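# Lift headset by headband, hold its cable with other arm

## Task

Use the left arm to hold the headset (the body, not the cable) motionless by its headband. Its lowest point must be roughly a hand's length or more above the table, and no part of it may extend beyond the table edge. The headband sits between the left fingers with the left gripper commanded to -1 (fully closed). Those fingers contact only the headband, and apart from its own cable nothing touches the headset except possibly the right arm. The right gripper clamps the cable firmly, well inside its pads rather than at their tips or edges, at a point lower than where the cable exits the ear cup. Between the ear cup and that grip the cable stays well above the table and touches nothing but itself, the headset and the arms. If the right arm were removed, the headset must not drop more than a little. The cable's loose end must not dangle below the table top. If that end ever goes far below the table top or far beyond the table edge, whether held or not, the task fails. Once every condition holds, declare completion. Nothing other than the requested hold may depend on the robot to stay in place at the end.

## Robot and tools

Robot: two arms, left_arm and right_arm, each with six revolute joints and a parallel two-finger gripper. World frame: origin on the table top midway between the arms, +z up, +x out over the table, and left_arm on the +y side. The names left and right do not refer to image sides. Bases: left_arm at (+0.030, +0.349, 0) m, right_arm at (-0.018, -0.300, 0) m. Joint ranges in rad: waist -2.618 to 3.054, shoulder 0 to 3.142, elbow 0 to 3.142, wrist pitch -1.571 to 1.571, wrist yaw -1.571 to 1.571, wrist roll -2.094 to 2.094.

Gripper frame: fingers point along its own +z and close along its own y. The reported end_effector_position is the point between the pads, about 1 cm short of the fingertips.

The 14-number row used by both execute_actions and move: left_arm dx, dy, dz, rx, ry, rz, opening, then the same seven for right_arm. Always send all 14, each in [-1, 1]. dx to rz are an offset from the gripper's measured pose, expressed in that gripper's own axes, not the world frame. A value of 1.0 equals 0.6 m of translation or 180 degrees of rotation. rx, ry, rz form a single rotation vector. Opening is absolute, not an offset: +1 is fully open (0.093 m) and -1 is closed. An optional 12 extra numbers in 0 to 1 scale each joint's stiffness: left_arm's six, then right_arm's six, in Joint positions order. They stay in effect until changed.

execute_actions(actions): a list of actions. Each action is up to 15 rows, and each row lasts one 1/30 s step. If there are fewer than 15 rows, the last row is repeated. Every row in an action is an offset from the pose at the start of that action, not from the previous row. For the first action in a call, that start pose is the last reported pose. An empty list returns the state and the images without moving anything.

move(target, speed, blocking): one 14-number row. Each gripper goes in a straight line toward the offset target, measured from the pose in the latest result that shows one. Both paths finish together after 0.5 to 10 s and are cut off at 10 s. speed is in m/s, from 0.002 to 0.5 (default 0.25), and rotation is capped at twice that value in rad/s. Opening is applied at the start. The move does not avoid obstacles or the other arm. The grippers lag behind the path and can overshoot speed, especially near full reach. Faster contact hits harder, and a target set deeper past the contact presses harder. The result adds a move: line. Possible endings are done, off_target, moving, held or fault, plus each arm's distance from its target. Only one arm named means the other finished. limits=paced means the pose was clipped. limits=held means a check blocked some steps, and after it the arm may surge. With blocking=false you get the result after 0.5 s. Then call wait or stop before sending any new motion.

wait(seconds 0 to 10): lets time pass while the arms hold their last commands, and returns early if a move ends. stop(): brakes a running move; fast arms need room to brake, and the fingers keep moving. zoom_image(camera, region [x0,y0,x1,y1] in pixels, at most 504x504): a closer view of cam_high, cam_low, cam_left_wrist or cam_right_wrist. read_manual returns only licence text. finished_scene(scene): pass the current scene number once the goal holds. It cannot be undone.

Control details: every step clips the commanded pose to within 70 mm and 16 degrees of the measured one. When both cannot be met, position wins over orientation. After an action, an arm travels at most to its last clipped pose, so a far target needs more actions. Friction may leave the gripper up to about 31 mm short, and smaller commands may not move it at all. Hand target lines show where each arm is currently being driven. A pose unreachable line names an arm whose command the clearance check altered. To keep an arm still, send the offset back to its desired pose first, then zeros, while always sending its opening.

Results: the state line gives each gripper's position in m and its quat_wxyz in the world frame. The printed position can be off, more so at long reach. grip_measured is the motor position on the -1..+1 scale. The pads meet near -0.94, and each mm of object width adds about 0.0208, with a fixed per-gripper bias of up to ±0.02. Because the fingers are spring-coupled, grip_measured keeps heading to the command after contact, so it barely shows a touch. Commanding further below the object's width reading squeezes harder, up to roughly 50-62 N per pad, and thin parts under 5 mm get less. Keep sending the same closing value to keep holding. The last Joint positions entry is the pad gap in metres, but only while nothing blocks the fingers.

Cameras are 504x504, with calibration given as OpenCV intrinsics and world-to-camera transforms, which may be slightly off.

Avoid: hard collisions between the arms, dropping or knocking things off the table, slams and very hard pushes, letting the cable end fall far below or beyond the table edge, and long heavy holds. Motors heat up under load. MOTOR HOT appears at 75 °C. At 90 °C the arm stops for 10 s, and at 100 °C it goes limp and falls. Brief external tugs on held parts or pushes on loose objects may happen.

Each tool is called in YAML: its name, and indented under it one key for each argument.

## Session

execute_actions:
  actions: []

Scene clock: 0.00 s.
left_arm: end_effector_position=(+0.3429, +0.0702, +0.2451) grip_measured=+1.000 end_effector_quat_wxyz=(+0.233, +0.505, +0.828, -0.074) | right_arm: end_effector_position=(+0.2197, -0.1333, +0.1237) grip_measured=+0.991 end_effector_quat_wxyz=(-0.210, +0.778, -0.569, +0.161)
Joint positions: left_arm=[-0.627  1.755  1.861 -1.188  0.074  0.381  0.093] | right_arm=[ 0.624  1.203  0.859 -0.739  0.228 -1.193  0.093]
Joint velocities: left_arm=[-0.012 -0.012  0.007 -0.007 -0.037 -0.051  0.   ] | right_arm=[-0.002  0.007 -0.012  0.007 -0.066 -0.037  0.001]
Motor temperatures (°C, as the motors report them): left_arm=[22 29 30 29 24 23] | right_arm=[23 28 28 30 24 24]
Hand target (left_arm): +0.343, +0.070, +0.245; +0.233, +0.505, +0.828, -0.074
Hand target (right_arm): +0.220, -0.133, +0.124; -0.210, +0.778, -0.569, +0.161
Joint stiffness scale: left_arm=[1. 1. 1. 1. 1. 1.] | right_arm=[1. 1. 1. 1. 1. 1.]
camera_calibration (this result's frames):
cam_left_wrist: T_world_to_cam=[[-0.87474, -0.467363, -0.128071, 0.367022], [-0.46619, 0.883741, -0.0408565, 0.143589], [0.132276, 0.0239664, -0.990923, 0.276748], [0, 0, 0, 1]] pos_world=[0.351382, 0.0380041, 0.327107]
cam_right_wrist: T_world_to_cam=[[0.805154, 0.255267, 0.535318, -0.212547], [0.0554714, -0.931086, 0.360556, -0.13922], [0.590466, -0.260609, -0.763828, 0.0103783], [0, 0, 0, 1]] pos_world=[0.172728, -0.0726653, 0.171904]

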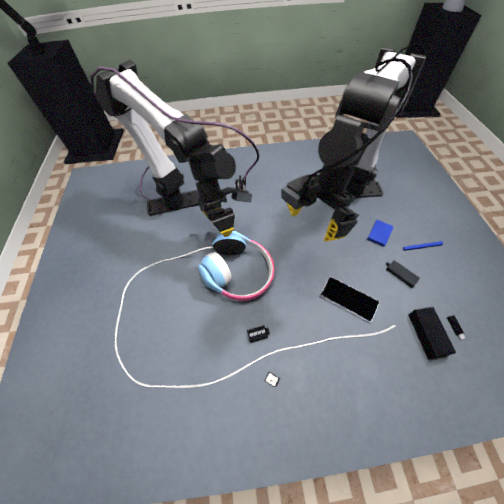

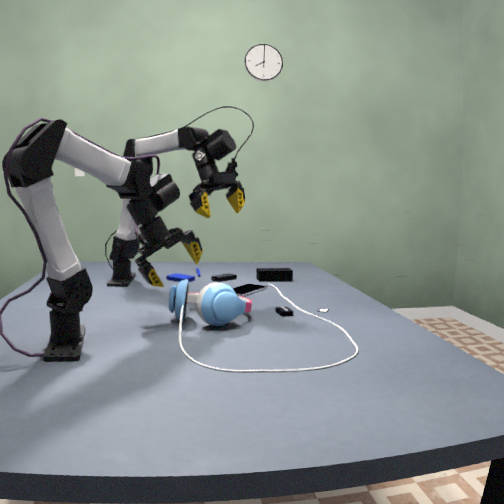

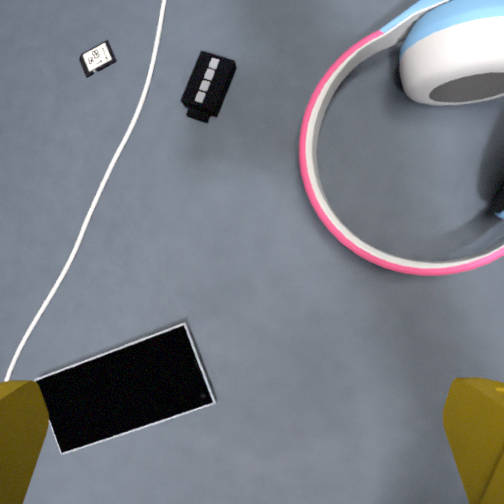

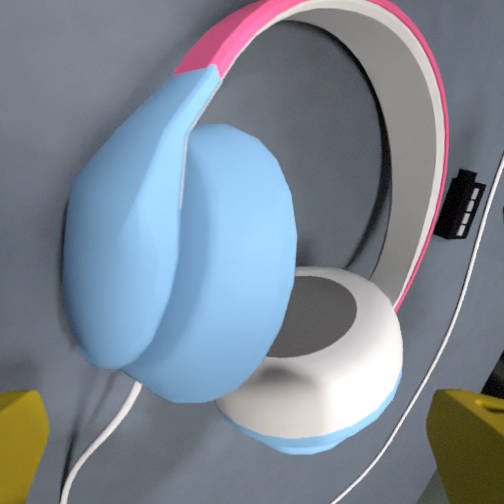

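move:
  target: [0.034,-0.0735,0.285,0.006,0.069,-0.168,0.2,0.304,-0.027,-0.231,0.11,-0.018,0.575,1]
  speed: 0.3

Scene clock: 41.83 s.
left_arm: end_effector_position=(+0.3520, +0.0084, +0.0851) grip_measured=+0.201 end_effector_quat_wxyz=(+0.111, +0.279, +0.950, -0.085) | right_arm: end_effector_position=(+0.2200, -0.3216, +0.2542) grip_measured=+0.991 end_effector_quat_wxyz=(+0.395, -0.007, +0.919, -0.003)
Joint positions: left_arm=[-0.729  2.092  1.755 -0.957  0.039 -0.234  0.055] | right_arm=[-0.304  0.82   1.053 -1.001 -0.133 -0.143  0.093]
Joint velocities: left_arm=[-0.007  0.007 -0.002  0.022  0.007 -0.007 -0.001] | right_arm=[-0.012 -0.002 -0.017 -0.007  0.037 -0.022 -0.001]
Motor temperatures (°C, as the motors report them): left_arm=[22 33 33 31 24 23] | right_arm=[23 28 32 31 24 24]
Hand target (left_arm): +0.351, +0.004, +0.082; +0.111, +0.280, +0.950, -0.085
Hand target (right_arm): +0.219, -0.322, +0.256; +0.388, -0.000, +0.921, +0.003
Off the commanded pose (left_arm): 0.007 m, 0 deg.
Off the commanded pose (right_arm): 0.002 m, 2 deg.
Joint stiffness scale: left_arm=[1. 1. 1. 1. 1. 1.] | right_arm=[1. 1. 1. 1. 1. 1.]
move: done
camera_calibration (this result's frames):
cam_left_wrist: T_world_to_cam=[[-0.561105, -0.823025, 0.088269, 0.199765], [-0.804884, 0.567386, 0.17388, 0.299504], [-0.19319, 0.0265186, -0.980803, 0.232148], [0, 0, 0, 1]] pos_world=[0.398004, -0.0116792, 0.15798]
cam_right_wrist: T_world_to_cam=[[-0.0141207, -0.999476, 0.0291271, -0.329184], [-0.927822, 0.00223784, -0.373016, 0.341357], [0.372756, -0.032292, -0.927367, 0.223713], [0, 0, 0, 1]] pos_world=[0.22868, -0.322551, 0.344384]

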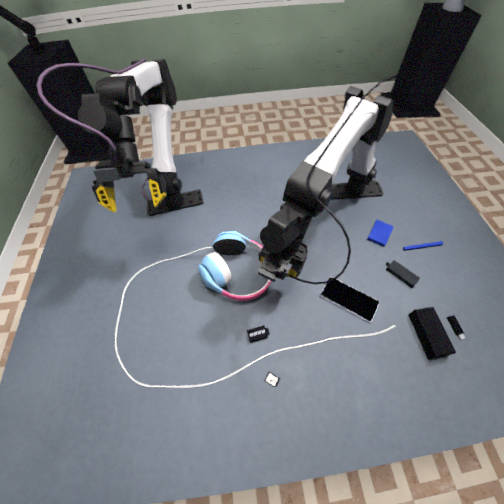

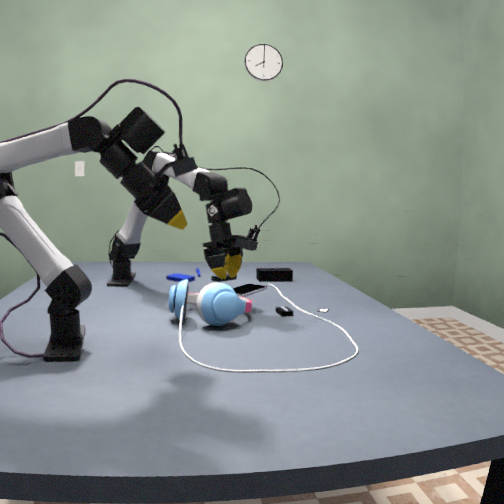

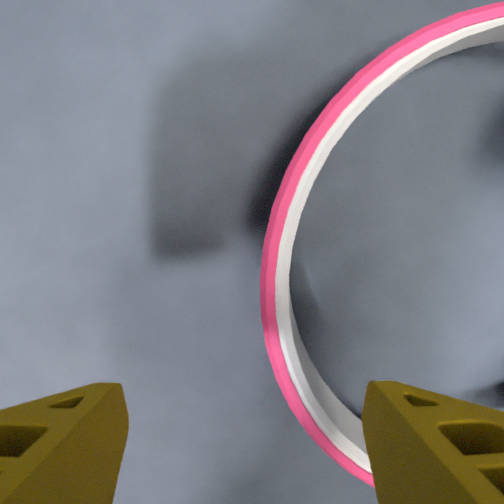

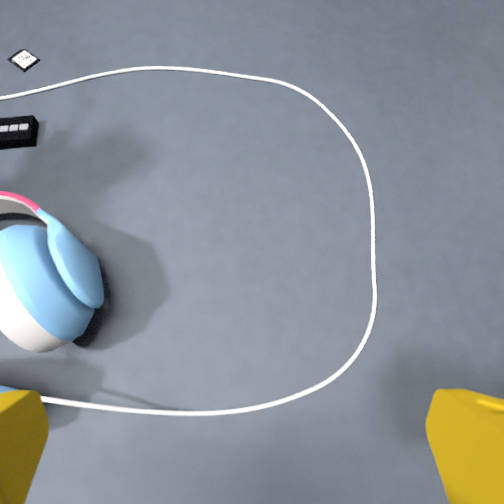

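move:
  target: [0.005,-0.008,0.13,0,0,0,0.2,0,0,0,0,0,0,1]
  speed: 0.06

zoom_image:
  camera: "cam_low"
  region: [160, 230, 280, 340]

Scene clock: 58.90 s.
left_arm: end_effector_position=(+0.3655, -0.0123, +0.0206) grip_measured=+0.201 end_effector_quat_wxyz=(+0.118, +0.277, +0.949, -0.091) | right_arm: end_effector_position=(+0.2199, -0.3213, +0.2540) grip_measured=+0.991 end_effector_quat_wxyz=(+0.394, -0.007, +0.919, -0.002)
Joint positions: left_arm=[-0.738  2.223  1.697 -0.748  0.039 -0.246  0.055] | right_arm=[-0.304  0.82   1.053 -1.002 -0.135 -0.142  0.093]
Joint velocities: left_arm=[-0.017 -0.022 -0.007 -0.037 -0.037 -0.007  0.001] | right_arm=[-0.017 -0.002 -0.012  0.022 -0.066  0.022 -0.   ]
Motor temperatures (°C, as the motors report them): left_arm=[22 36 34 31 24 23] | right_arm=[23 27 34 32 24 24]
Hand target (left_arm): +0.360, -0.012, +0.010; +0.111, +0.279, +0.950, -0.085
Hand target (right_arm): +0.220, -0.322, +0.254; +0.395, -0.007, +0.919, -0.003
Off the commanded pose (left_arm): 0.012 m, 1 deg.
Off the commanded pose (right_arm): 0.000 m, 0 deg.
Joint stiffness scale: left_arm=[1. 1. 1. 1. 1. 1.] | right_arm=[1. 1. 1. 1. 1. 1.]
move: off_target (left_arm)
camera_calibration (this result's frames):
cam_left_wrist: T_world_to_cam=[[-0.559999, -0.822959, 0.095597, 0.195511], [-0.808069, 0.568009, 0.156175, 0.334864], [-0.182825, 0.0102087, -0.983092, 0.168085], [0, 0, 0, 1]] pos_world=[0.410809, -0.0310242, 0.094256]
cam_right_wrist: T_world_to_cam=[[-0.0137856, -0.999539, 0.0270585, -0.328459], [-0.928169, 0.00272685, -0.372148, 0.34115], [0.371903, -0.0302451, -0.927779, 0.224572], [0, 0, 0, 1]] pos_world=[0.228598, -0.322446, 0.344199]

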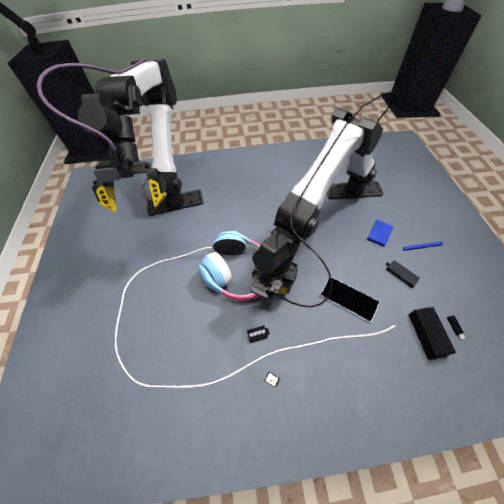

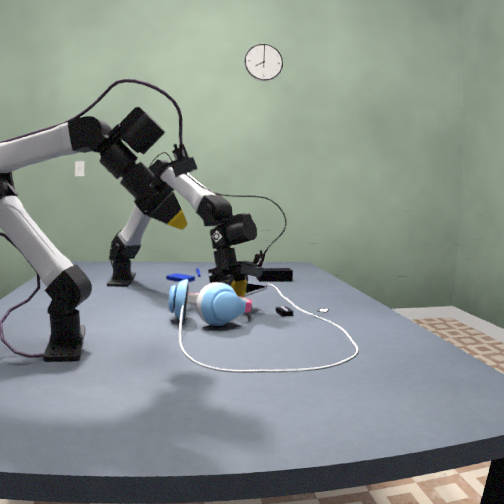

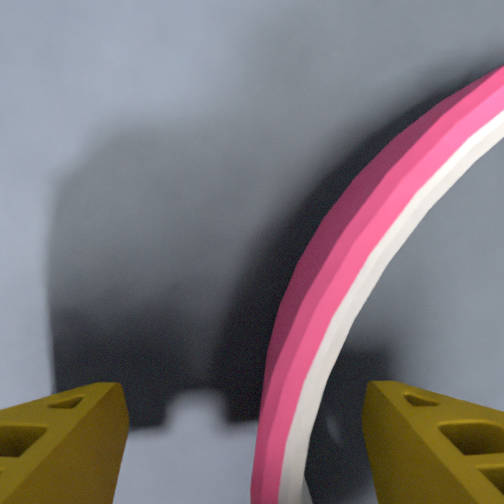

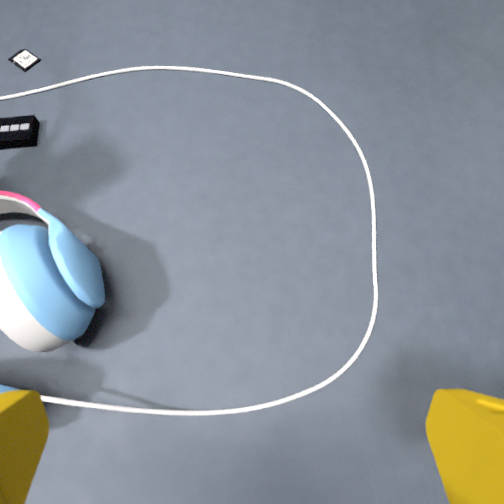

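Region (160, 230, 280, 340) of cam_low's 504x504 image, scaled by 4.200, with more detail than that image has; it fills the top 462 rows of this view, and the rest is white.

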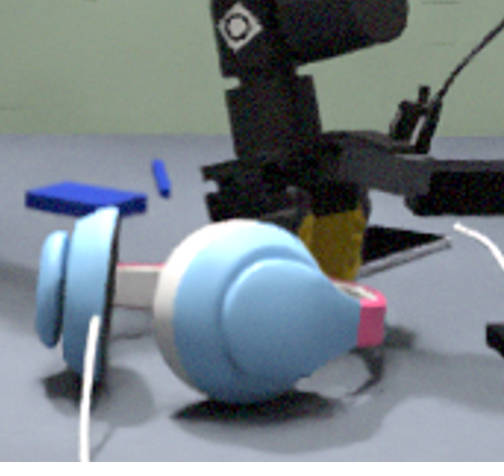

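execute_actions:
  actions:
    - [[0.005,-0.003,0.009,0,0,0,0.2,0,0,0,0,0,0,1],[0.008,-0.004,0.014,0,0,0,0.1,0,0,0,0,0,0,1],[0.011,-0.006,0.019,0,0,0,0,0,0,0,0,0,0,1],[0.014,-0.008,0.024,0,0,0,-0.1,0,0,0,0,0,0,1],[0.016,-0.01,0.028,0,0,0,-0.2,0,0,0,0,0,0,1]]
    - [[0,0,0.008,0,0,0,-0.3,0,0,0,0,0,0,1],[0,0,0.008,0,0,0,-0.4,0,0,0,0,0,0,1],[0,0,0.008,0,0,0,-0.5,0,0,0,0,0,0,1],[0,0,0.008,0,0,0,-0.58,0,0,0,0,0,0,1],[0,0,0.008,0,0,0,-0.64,0,0,0,0,0,0,1],[0,0,0.008,0,0,0,-0.68,0,0,0,0,0,0,1],[0,0,0.008,0,0,0,-0.72,0,0,0,0,0,0,1],[0,0,0.008,0,0,0,-0.76,0,0,0,0,0,0,1],[0,0,0.008,0,0,0,-0.8,0,0,0,0,0,0,1],[0,0,0.008,0,0,0,-0.84,0,0,0,0,0,0,1],[0,0,0.008,0,0,0,-0.88,0,0,0,0,0,0,1],[0,0,0.008,0,0,0,-0.92,0,0,0,0,0,0,1],[0,0,0.008,0,0,0,-0.96,0,0,0,0,0,0,1],[0,0,0.008,0,0,0,-1,0,0,0,0,0,0,1]]

Scene clock: 69.93 s.
left_arm: end_effector_position=(+0.3608, -0.0219, +0.0142) grip_measured=-0.870 end_effector_quat_wxyz=(+0.124, +0.279, +0.946, -0.109) | right_arm: end_effector_position=(+0.2199, -0.3213, +0.2540) grip_measured=+0.991 end_effector_quat_wxyz=(+0.394, -0.007, +0.919, -0.002)
Joint positions: left_arm=[-0.751  2.223  1.661 -0.683  0.061 -0.257  0.003] | right_arm=[-0.304  0.82   1.053 -1.002 -0.135 -0.142  0.093]
Joint velocities: left_arm=[-0.012 -0.002  0.032 -0.037 -0.037  0.051 -0.001] | right_arm=[ 0.002  0.002  0.012 -0.051 -0.022 -0.007 -0.001]
Motor temperatures (°C, as the motors report them): left_arm=[22 37 34 31 24 23] | right_arm=[23 27 34 33 24 24]
Hand target (left_arm): +0.363, -0.019, +0.009; +0.125, +0.277, +0.948, -0.097
Hand target (right_arm): +0.220, -0.321, +0.254; +0.394, -0.007, +0.919, -0.002
Off the commanded pose (left_arm): 0.007 m, 1 deg.
Off the commanded pose (right_arm): 0.000 m, 0 deg.
Joint stiffness scale: left_arm=[1. 1. 1. 1. 1. 1.] | right_arm=[1. 1. 1. 1. 1. 1.]
camera_calibration (this result's frames):
cam_left_wrist: T_world_to_cam=[[-0.567981, -0.813522, 0.124822, 0.188186], [-0.802928, 0.581014, 0.133149, 0.336285], [-0.180843, -0.0245967, -0.983204, 0.159551], [0, 0, 0, 1]] pos_world=[0.405753, -0.0383684, 0.0886052]
cam_right_wrist: T_world_to_cam=[[-0.0137856, -0.999539, 0.0270585, -0.328459], [-0.928169, 0.00272685, -0.372148, 0.34115], [0.371903, -0.0302451, -0.927779, 0.224572], [0, 0, 0, 1]] pos_world=[0.228598, -0.322446, 0.344199]

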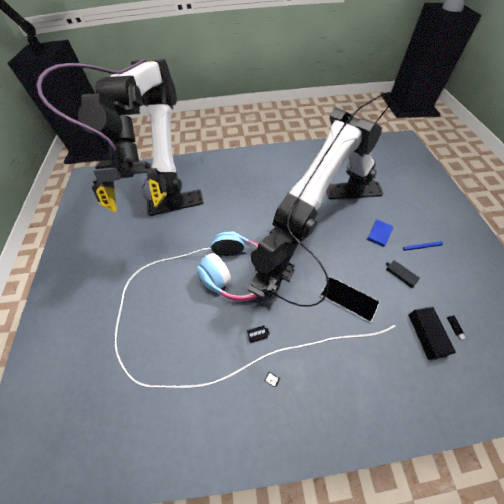

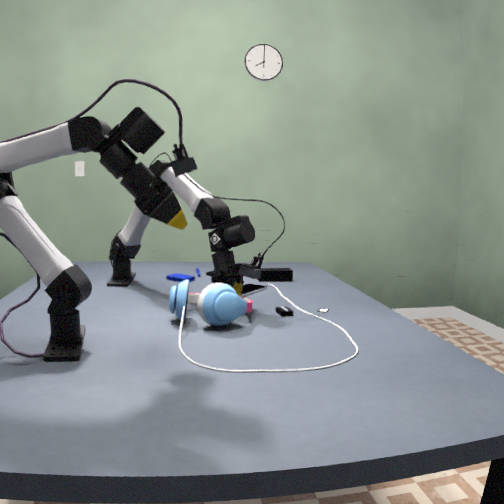

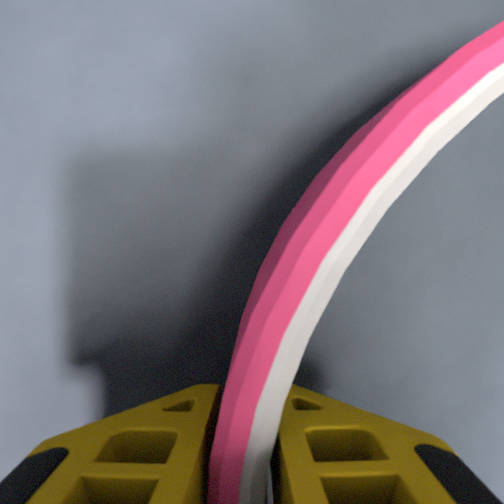

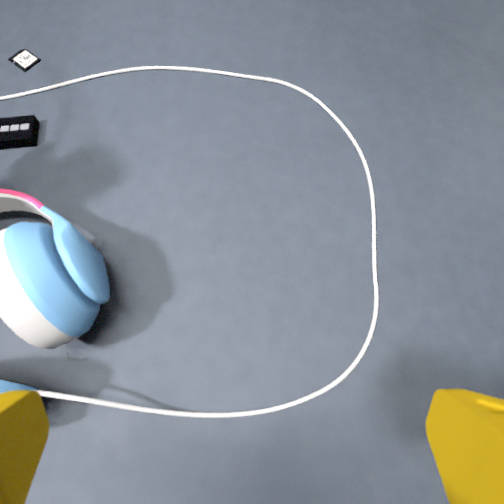

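move:
  target: [-0.158,0.007,-0.762,-0.443,-0.159,0.329,-1,0,0,0,0,0,0,1]
  speed: 0.17

zoom_image:
  camera: "cam_low"
  region: [120, 100, 380, 360]

Scene clock: 90.27 s.
left_arm: end_effector_position=(+0.3604, +0.0500, +0.4500) grip_measured=-0.867 end_effector_quat_wxyz=(+0.466, +0.529, +0.492, +0.511) | right_arm: end_effector_position=(+0.2199, -0.3213, +0.2540) grip_measured=+0.991 end_effector_quat_wxyz=(+0.394, -0.007, +0.919, -0.002)
Joint positions: left_arm=[-1.005  1.613  1.725 -0.205 -1.083  1.572  0.004] | right_arm=[-0.304  0.82   1.053 -1.002 -0.135 -0.142  0.093]
Joint velocities: left_arm=[-0.012 -0.007 -0.002  0.037 -0.139 -0.051 -0.   ] | right_arm=[-0.007  0.007  0.007  0.022 -0.007 -0.022 -0.001]
Motor temperatures (°C, as the motors report them): left_arm=[22 40 35 31 24 23] | right_arm=[23 26 34 34 24 24]
Hand target (left_arm): +0.359, +0.062, +0.471; +0.492, +0.500, +0.500, +0.507
Hand target (right_arm): +0.220, -0.321, +0.254; +0.394, -0.007, +0.919, -0.002
Off the commanded pose (left_arm): 0.026 m, 5 deg.
Off the commanded pose (right_arm): 0.000 m, 0 deg.
Joint stiffness scale: left_arm=[1. 1. 1. 1. 1. 1.] | right_arm=[1. 1. 1. 1. 1. 1.]
move: off_target (left_arm)
camera_calibration (this result's frames):
cam_left_wrist: T_world_to_cam=[[-0.0372053, 0.100136, -0.994278, 0.458741], [-0.429626, 0.896718, 0.106387, 0.0979103], [0.90224, 0.431126, 0.00965836, -0.270166], [0, 0, 0, 1]] pos_world=[0.302887, -0.0172587, 0.448309]
cam_right_wrist: T_world_to_cam=[[-0.0137856, -0.999539, 0.0270585, -0.328459], [-0.928169, 0.00272685, -0.372148, 0.34115], [0.371903, -0.0302451, -0.927779, 0.224572], [0, 0, 0, 1]] pos_world=[0.228598, -0.322446, 0.344199]

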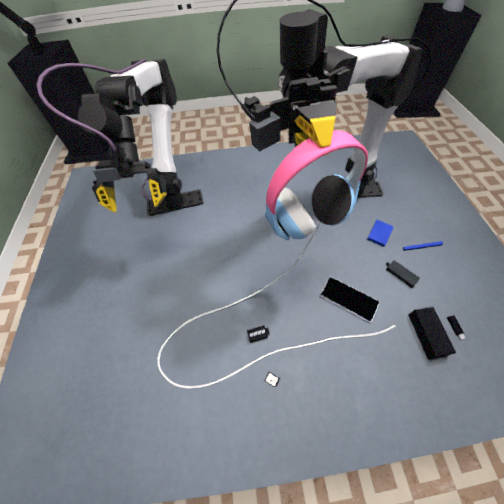

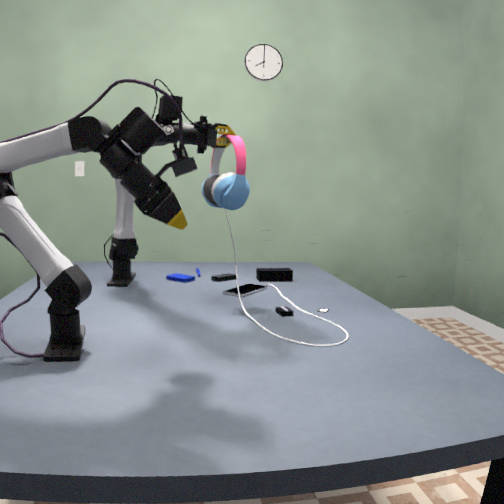

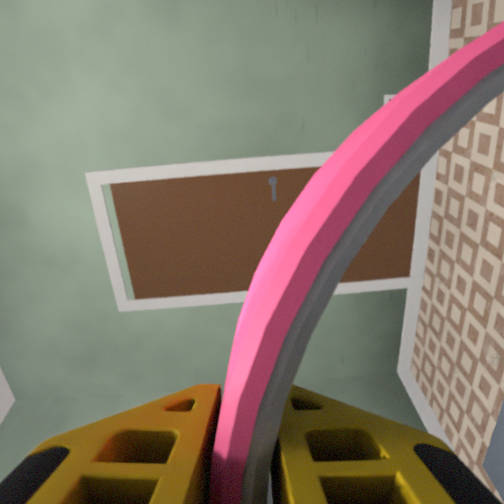

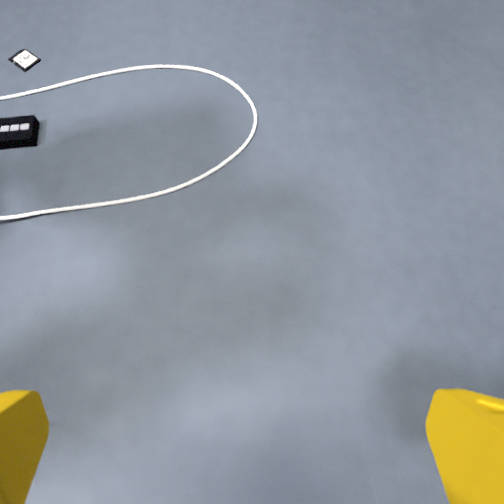

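Region (120, 100, 380, 360) of cam_low's 504x504 image, scaled by 1.938, with more detail than that image has.

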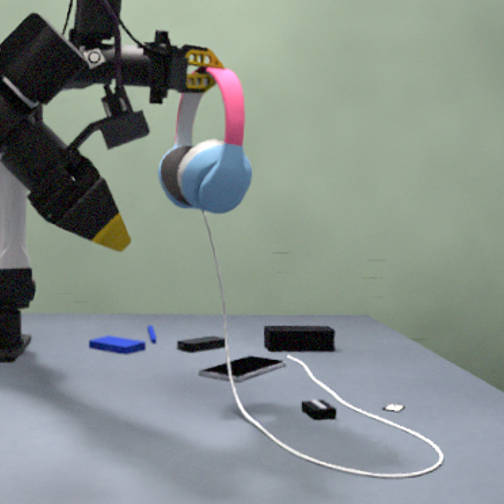

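move:
  target: [0.02,0.058,0,-0.022,-0.004,-0.042,-1,0.065,0.427,0.252,-0.206,-0.202,-0.172,1]
  speed: 0.25

zoom_image:
  camera: "cam_low"
  region: [140, 110, 340, 310]

Scene clock: 131.30 s.
left_arm: end_effector_position=(+0.3633, +0.0490, +0.4535) grip_measured=-0.867 end_effector_quat_wxyz=(+0.479, +0.523, +0.494, +0.504) | right_arm: end_effector_position=(+0.3074, -0.0686, +0.1252) grip_measured=+0.991 end_effector_quat_wxyz=(+0.622, -0.361, +0.671, +0.180)
Joint positions: left_arm=[-0.996  1.613  1.725 -0.181 -1.061  1.564  0.004] | right_arm=[ 0.389  1.6    0.357  1.076 -0.264 -0.257  0.093]
Joint velocities: left_arm=[ 0.037 -0.022 -0.017  0.007 -0.051 -0.037  0.001] | right_arm=[ 0.007 -0.017 -0.017  0.037 -0.081 -0.007  0.   ]
Motor temperatures (°C, as the motors report them): left_arm=[22 39 36 37 24 23] | right_arm=[23 26 34 35 24 24]
Hand target (left_arm): +0.360, +0.061, +0.484; +0.518, +0.483, +0.505, +0.493
Hand target (right_arm): +0.302, -0.068, +0.113; +0.611, -0.370, +0.676, +0.183
Off the commanded pose (left_arm): 0.034 m, 7 deg.
Off the commanded pose (right_arm): 0.010 m, 1 deg.
Joint stiffness scale: left_arm=[1. 1. 1. 1. 1. 1.] | right_arm=[1. 1. 1. 1. 1. 1.]
move: off_target (left_arm)
camera_calibration (this result's frames):
cam_left_wrist: T_world_to_cam=[[-0.0260086, 0.0707553, -0.997155, 0.461096], [-0.419195, 0.904782, 0.0751345, 0.109613], [0.907524, 0.419956, 0.00612814, -0.27217], [0, 0, 0, 1]] pos_world=[0.304943, -0.0175016, 0.453216]
cam_right_wrist: T_world_to_cam=[[0.687143, -0.695743, 0.209228, -0.288637], [-0.272784, -0.513985, -0.81327, 0.192108], [0.673367, 0.501759, -0.542969, -0.0242157], [0, 0, 0, 1]] pos_world=[0.267045, -0.0899261, 0.203478]

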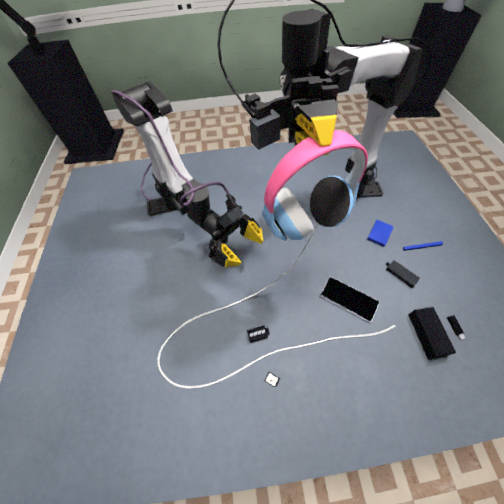

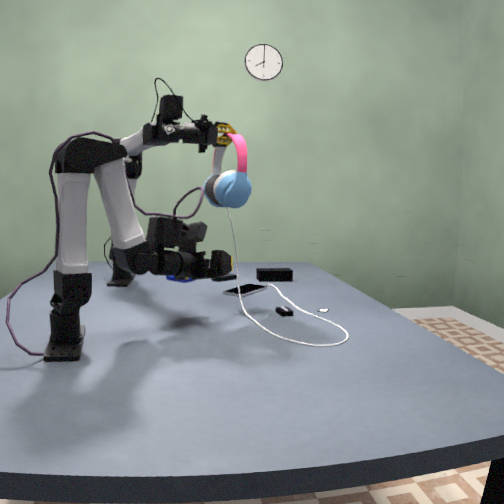

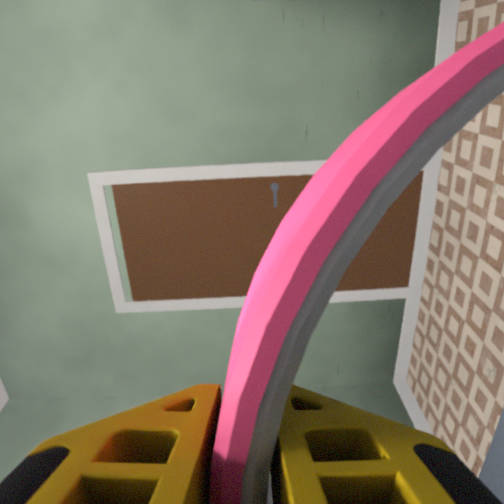

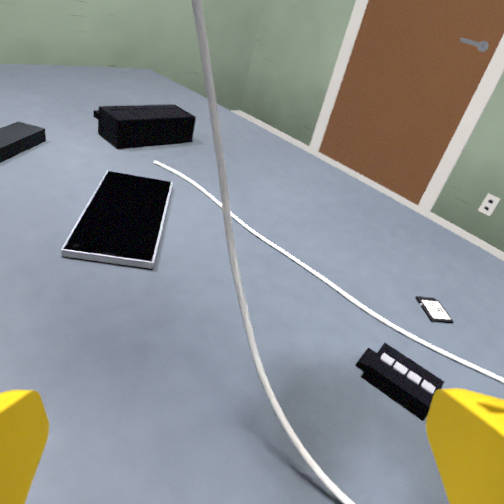

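Region (140, 110, 340, 310) of cam_low's 504x504 image, scaled by 2.520, with more detail than that image has.

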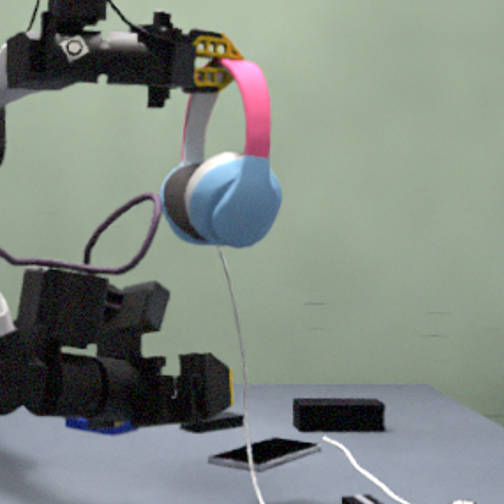

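move:
  target: [0,0.02,0,-0.012,0,-0.02,-1,-0.016,0.008,0.22,0,0,0,0.5]
  speed: 0.1

zoom_image:
  camera: "cam_high"
  region: [220, 180, 370, 330]

Scene clock: 149.97 s.
left_arm: end_effector_position=(+0.3633, +0.0490, +0.4539) grip_measured=-0.867 end_effector_quat_wxyz=(+0.481, +0.521, +0.495, +0.503) | right_arm: end_effector_position=(+0.3946, +0.0222, +0.1205) grip_measured=+0.501 end_effector_quat_wxyz=(+0.632, -0.362, +0.661, +0.180)
Joint positions: left_arm=[-0.996  1.613  1.725 -0.179 -1.061  1.56   0.004] | right_arm=[ 0.49   2.003  0.85   1.014 -0.167 -0.247  0.069]
Joint velocities: left_arm=[-0.017 -0.007 -0.002 -0.022  0.037  0.022  0.001] | right_arm=[-0.002  0.007  0.002 -0.022  0.081  0.066  0.   ]
Motor temperatures (°C, as the motors report them): left_arm=[22 39 38 39 24 23] | right_arm=[23 27 33 37 24 24]
Hand target (left_arm): +0.363, +0.049, +0.465; +0.503, +0.498, +0.501, +0.497
Hand target (right_arm): +0.397, +0.027, +0.112; +0.622, -0.361, +0.671, +0.180
Off the commanded pose (left_arm): 0.012 m, 4 deg.
Off the commanded pose (right_arm): 0.011 m, 2 deg.
Joint stiffness scale: left_arm=[1. 1. 1. 1. 1. 1.] | right_arm=[1. 1. 1. 1. 1. 1.]
move: off_target (left_arm, right_arm)
camera_calibration (this result's frames):
cam_left_wrist: T_world_to_cam=[[-0.0249273, 0.0649515, -0.997577, 0.461537], [-0.419388, 0.905149, 0.0694133, 0.11226], [0.907465, 0.420102, 0.00467694, -0.271501], [0, 0, 0, 1]] pos_world=[0.304963, -0.017531, 0.453896]
cam_right_wrist: T_world_to_cam=[[0.684875, -0.694701, 0.219856, -0.284829], [-0.24956, -0.507109, -0.824961, 0.250789], [0.684592, 0.510128, -0.520676, -0.13836], [0, 0, 0, 1]] pos_world=[0.352379, -0.000112207, 0.197471]

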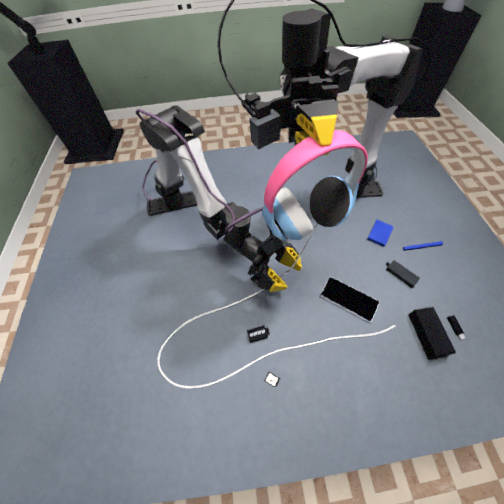

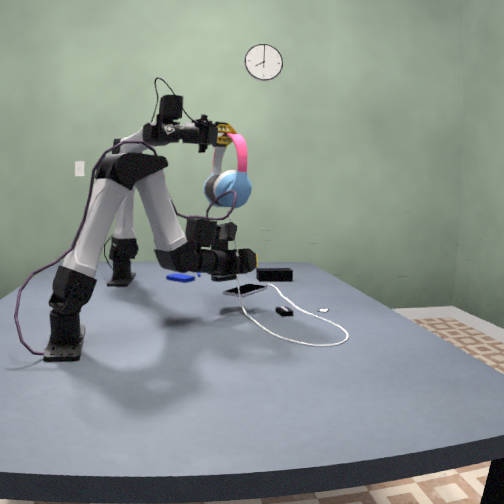

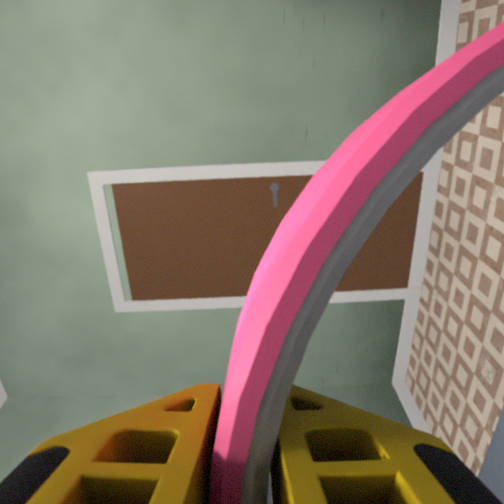

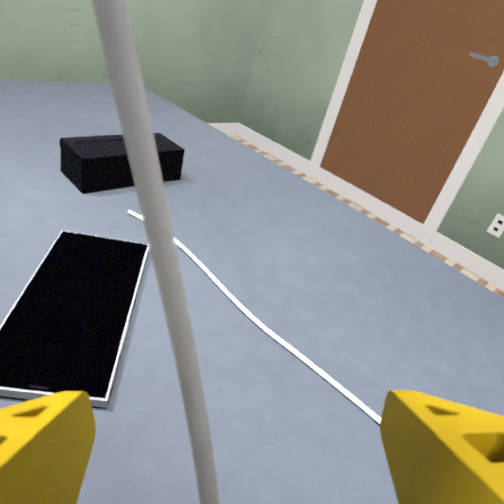

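Region (220, 180, 370, 330) of cam_high's 504x504 image, scaled by 3.360, with more detail than that image has.

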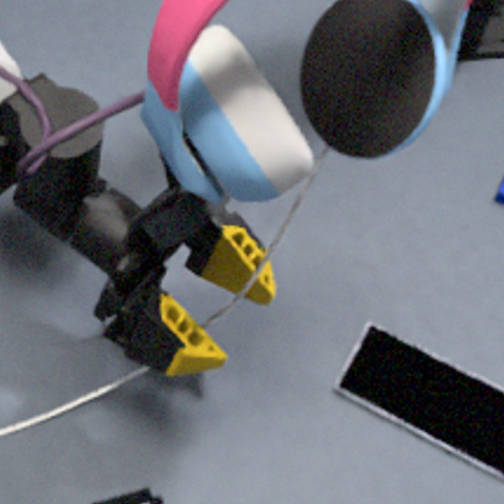

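Looks inside the fingers. Closing.

execute_actions:
  actions:
    - [[0,0.015,0,-0.01,0,-0.015,-1,0,0,0,0,0,0,0.1],[0,0.015,0,-0.01,0,-0.015,-1,0,0,0,0,0,0,-0.2],[0,0.015,0,-0.01,0,-0.015,-1,0,0,0,0,0,0,-0.5],[0,0.015,0,-0.01,0,-0.015,-1,0,0,0,0,0,0,-0.75]]
    - [[0,0.015,0,-0.01,0,-0.015,-1,0,0,0,0,0,0,-0.8],[0,0.015,0,-0.01,0,-0.015,-1,0,0,0,0,0,0,-0.84],[0,0.015,0,-0.01,0,-0.015,-1,0,0,0,0,0,0,-0.88],[0,0.015,0,-0.01,0,-0.015,-1,0,0,0,0,0,0,-0.92],[0,0.015,0,-0.01,0,-0.015,-1,0,0,0,0,0,0,-0.96],[0,0.015,0,-0.01,0,-0.015,-1,0,0,0,0,0,0,-1]]

zoom_image:
  camera: "cam_high"
  region: [220, 180, 370, 330]

zoom_image:
  camera: "cam_low"
  region: [160, 160, 320, 320]

Scene clock: 160.53 s.
left_arm: end_effector_position=(+0.3633, +0.0490, +0.4540) grip_measured=-0.867 end_effector_quat_wxyz=(+0.481, +0.521, +0.495, +0.502) | right_arm: end_effector_position=(+0.3947, +0.0220, +0.1200) grip_measured=-0.996 end_effector_quat_wxyz=(+0.631, -0.362, +0.662, +0.180)
Joint positions: left_arm=[-0.996  1.613  1.725 -0.178 -1.061  1.56   0.004] | right_arm=[ 0.49   2.003  0.85   1.012 -0.167 -0.247  0.   ]
Joint velocities: left_arm=[-0.002 -0.022  0.012 -0.11  -0.037 -0.051  0.   ] | right_arm=[-0.007 -0.012 -0.007  0.022  0.037 -0.051  0.   ]
Motor temperatures (°C, as the motors report them): left_arm=[22 38 38 39 24 23] | right_arm=[23 29 34 37 24 24]
Hand target (left_arm): +0.363, +0.049, +0.463; +0.500, +0.502, +0.500, +0.498
Hand target (right_arm): +0.395, +0.022, +0.120; +0.631, -0.362, +0.662, +0.180
Off the commanded pose (left_arm): 0.009 m, 3 deg.
Off the commanded pose (right_arm): 0.000 m, 0 deg.
Joint stiffness scale: left_arm=[1. 1. 1. 1. 1. 1.] | right_arm=[1. 1. 1. 1. 1. 1.]
camera_calibration (this result's frames):
cam_left_wrist: T_world_to_cam=[[-0.0245591, 0.0642854, -0.997629, 0.461578], [-0.419414, 0.905195, 0.068654, 0.112611], [0.907463, 0.420105, 0.00473137, -0.271527], [0, 0, 0, 1]] pos_world=[0.304967, -0.0175379, 0.454038]
cam_right_wrist: T_world_to_cam=[[0.68468, -0.69496, 0.219645, -0.284736], [-0.251183, -0.507892, -0.823986, 0.250897], [0.684193, 0.508996, -0.522305, -0.13818], [0, 0, 0, 1]] pos_world=[0.352516, -0.000117801, 0.197104]

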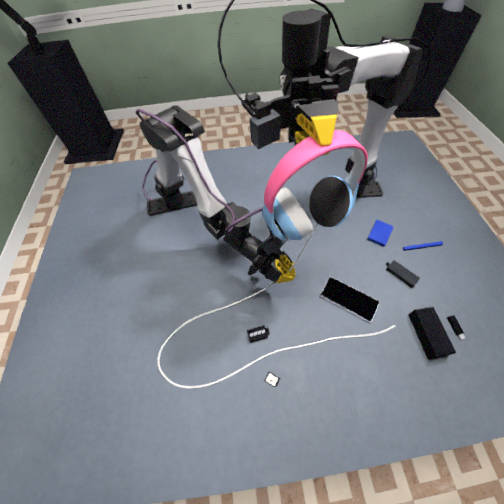

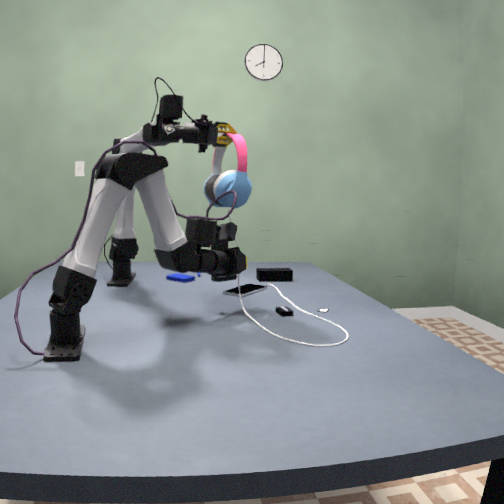

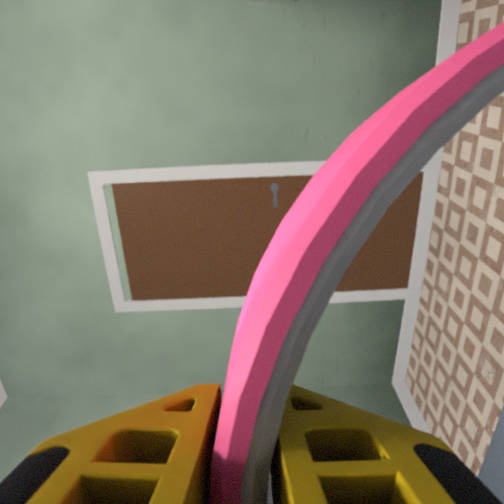

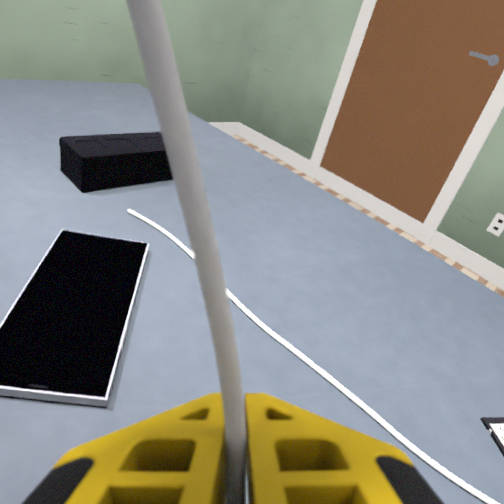

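Region (220, 180, 370, 330) of cam_high's 504x504 image, scaled by 3.360, with more detail than that image has.

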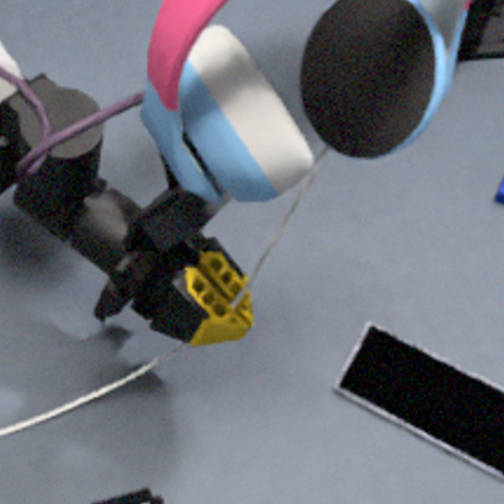

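Region (160, 160, 320, 320) of cam_low's 504x504 image, scaled by 3.150, with more detail than that image has.

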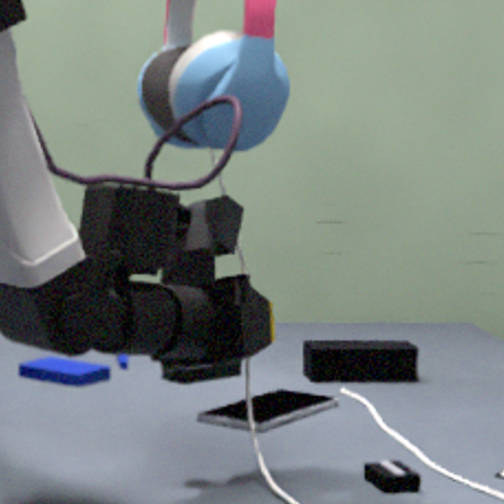

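finished_scene:
  scene: 2

The scene is finished: the task was done.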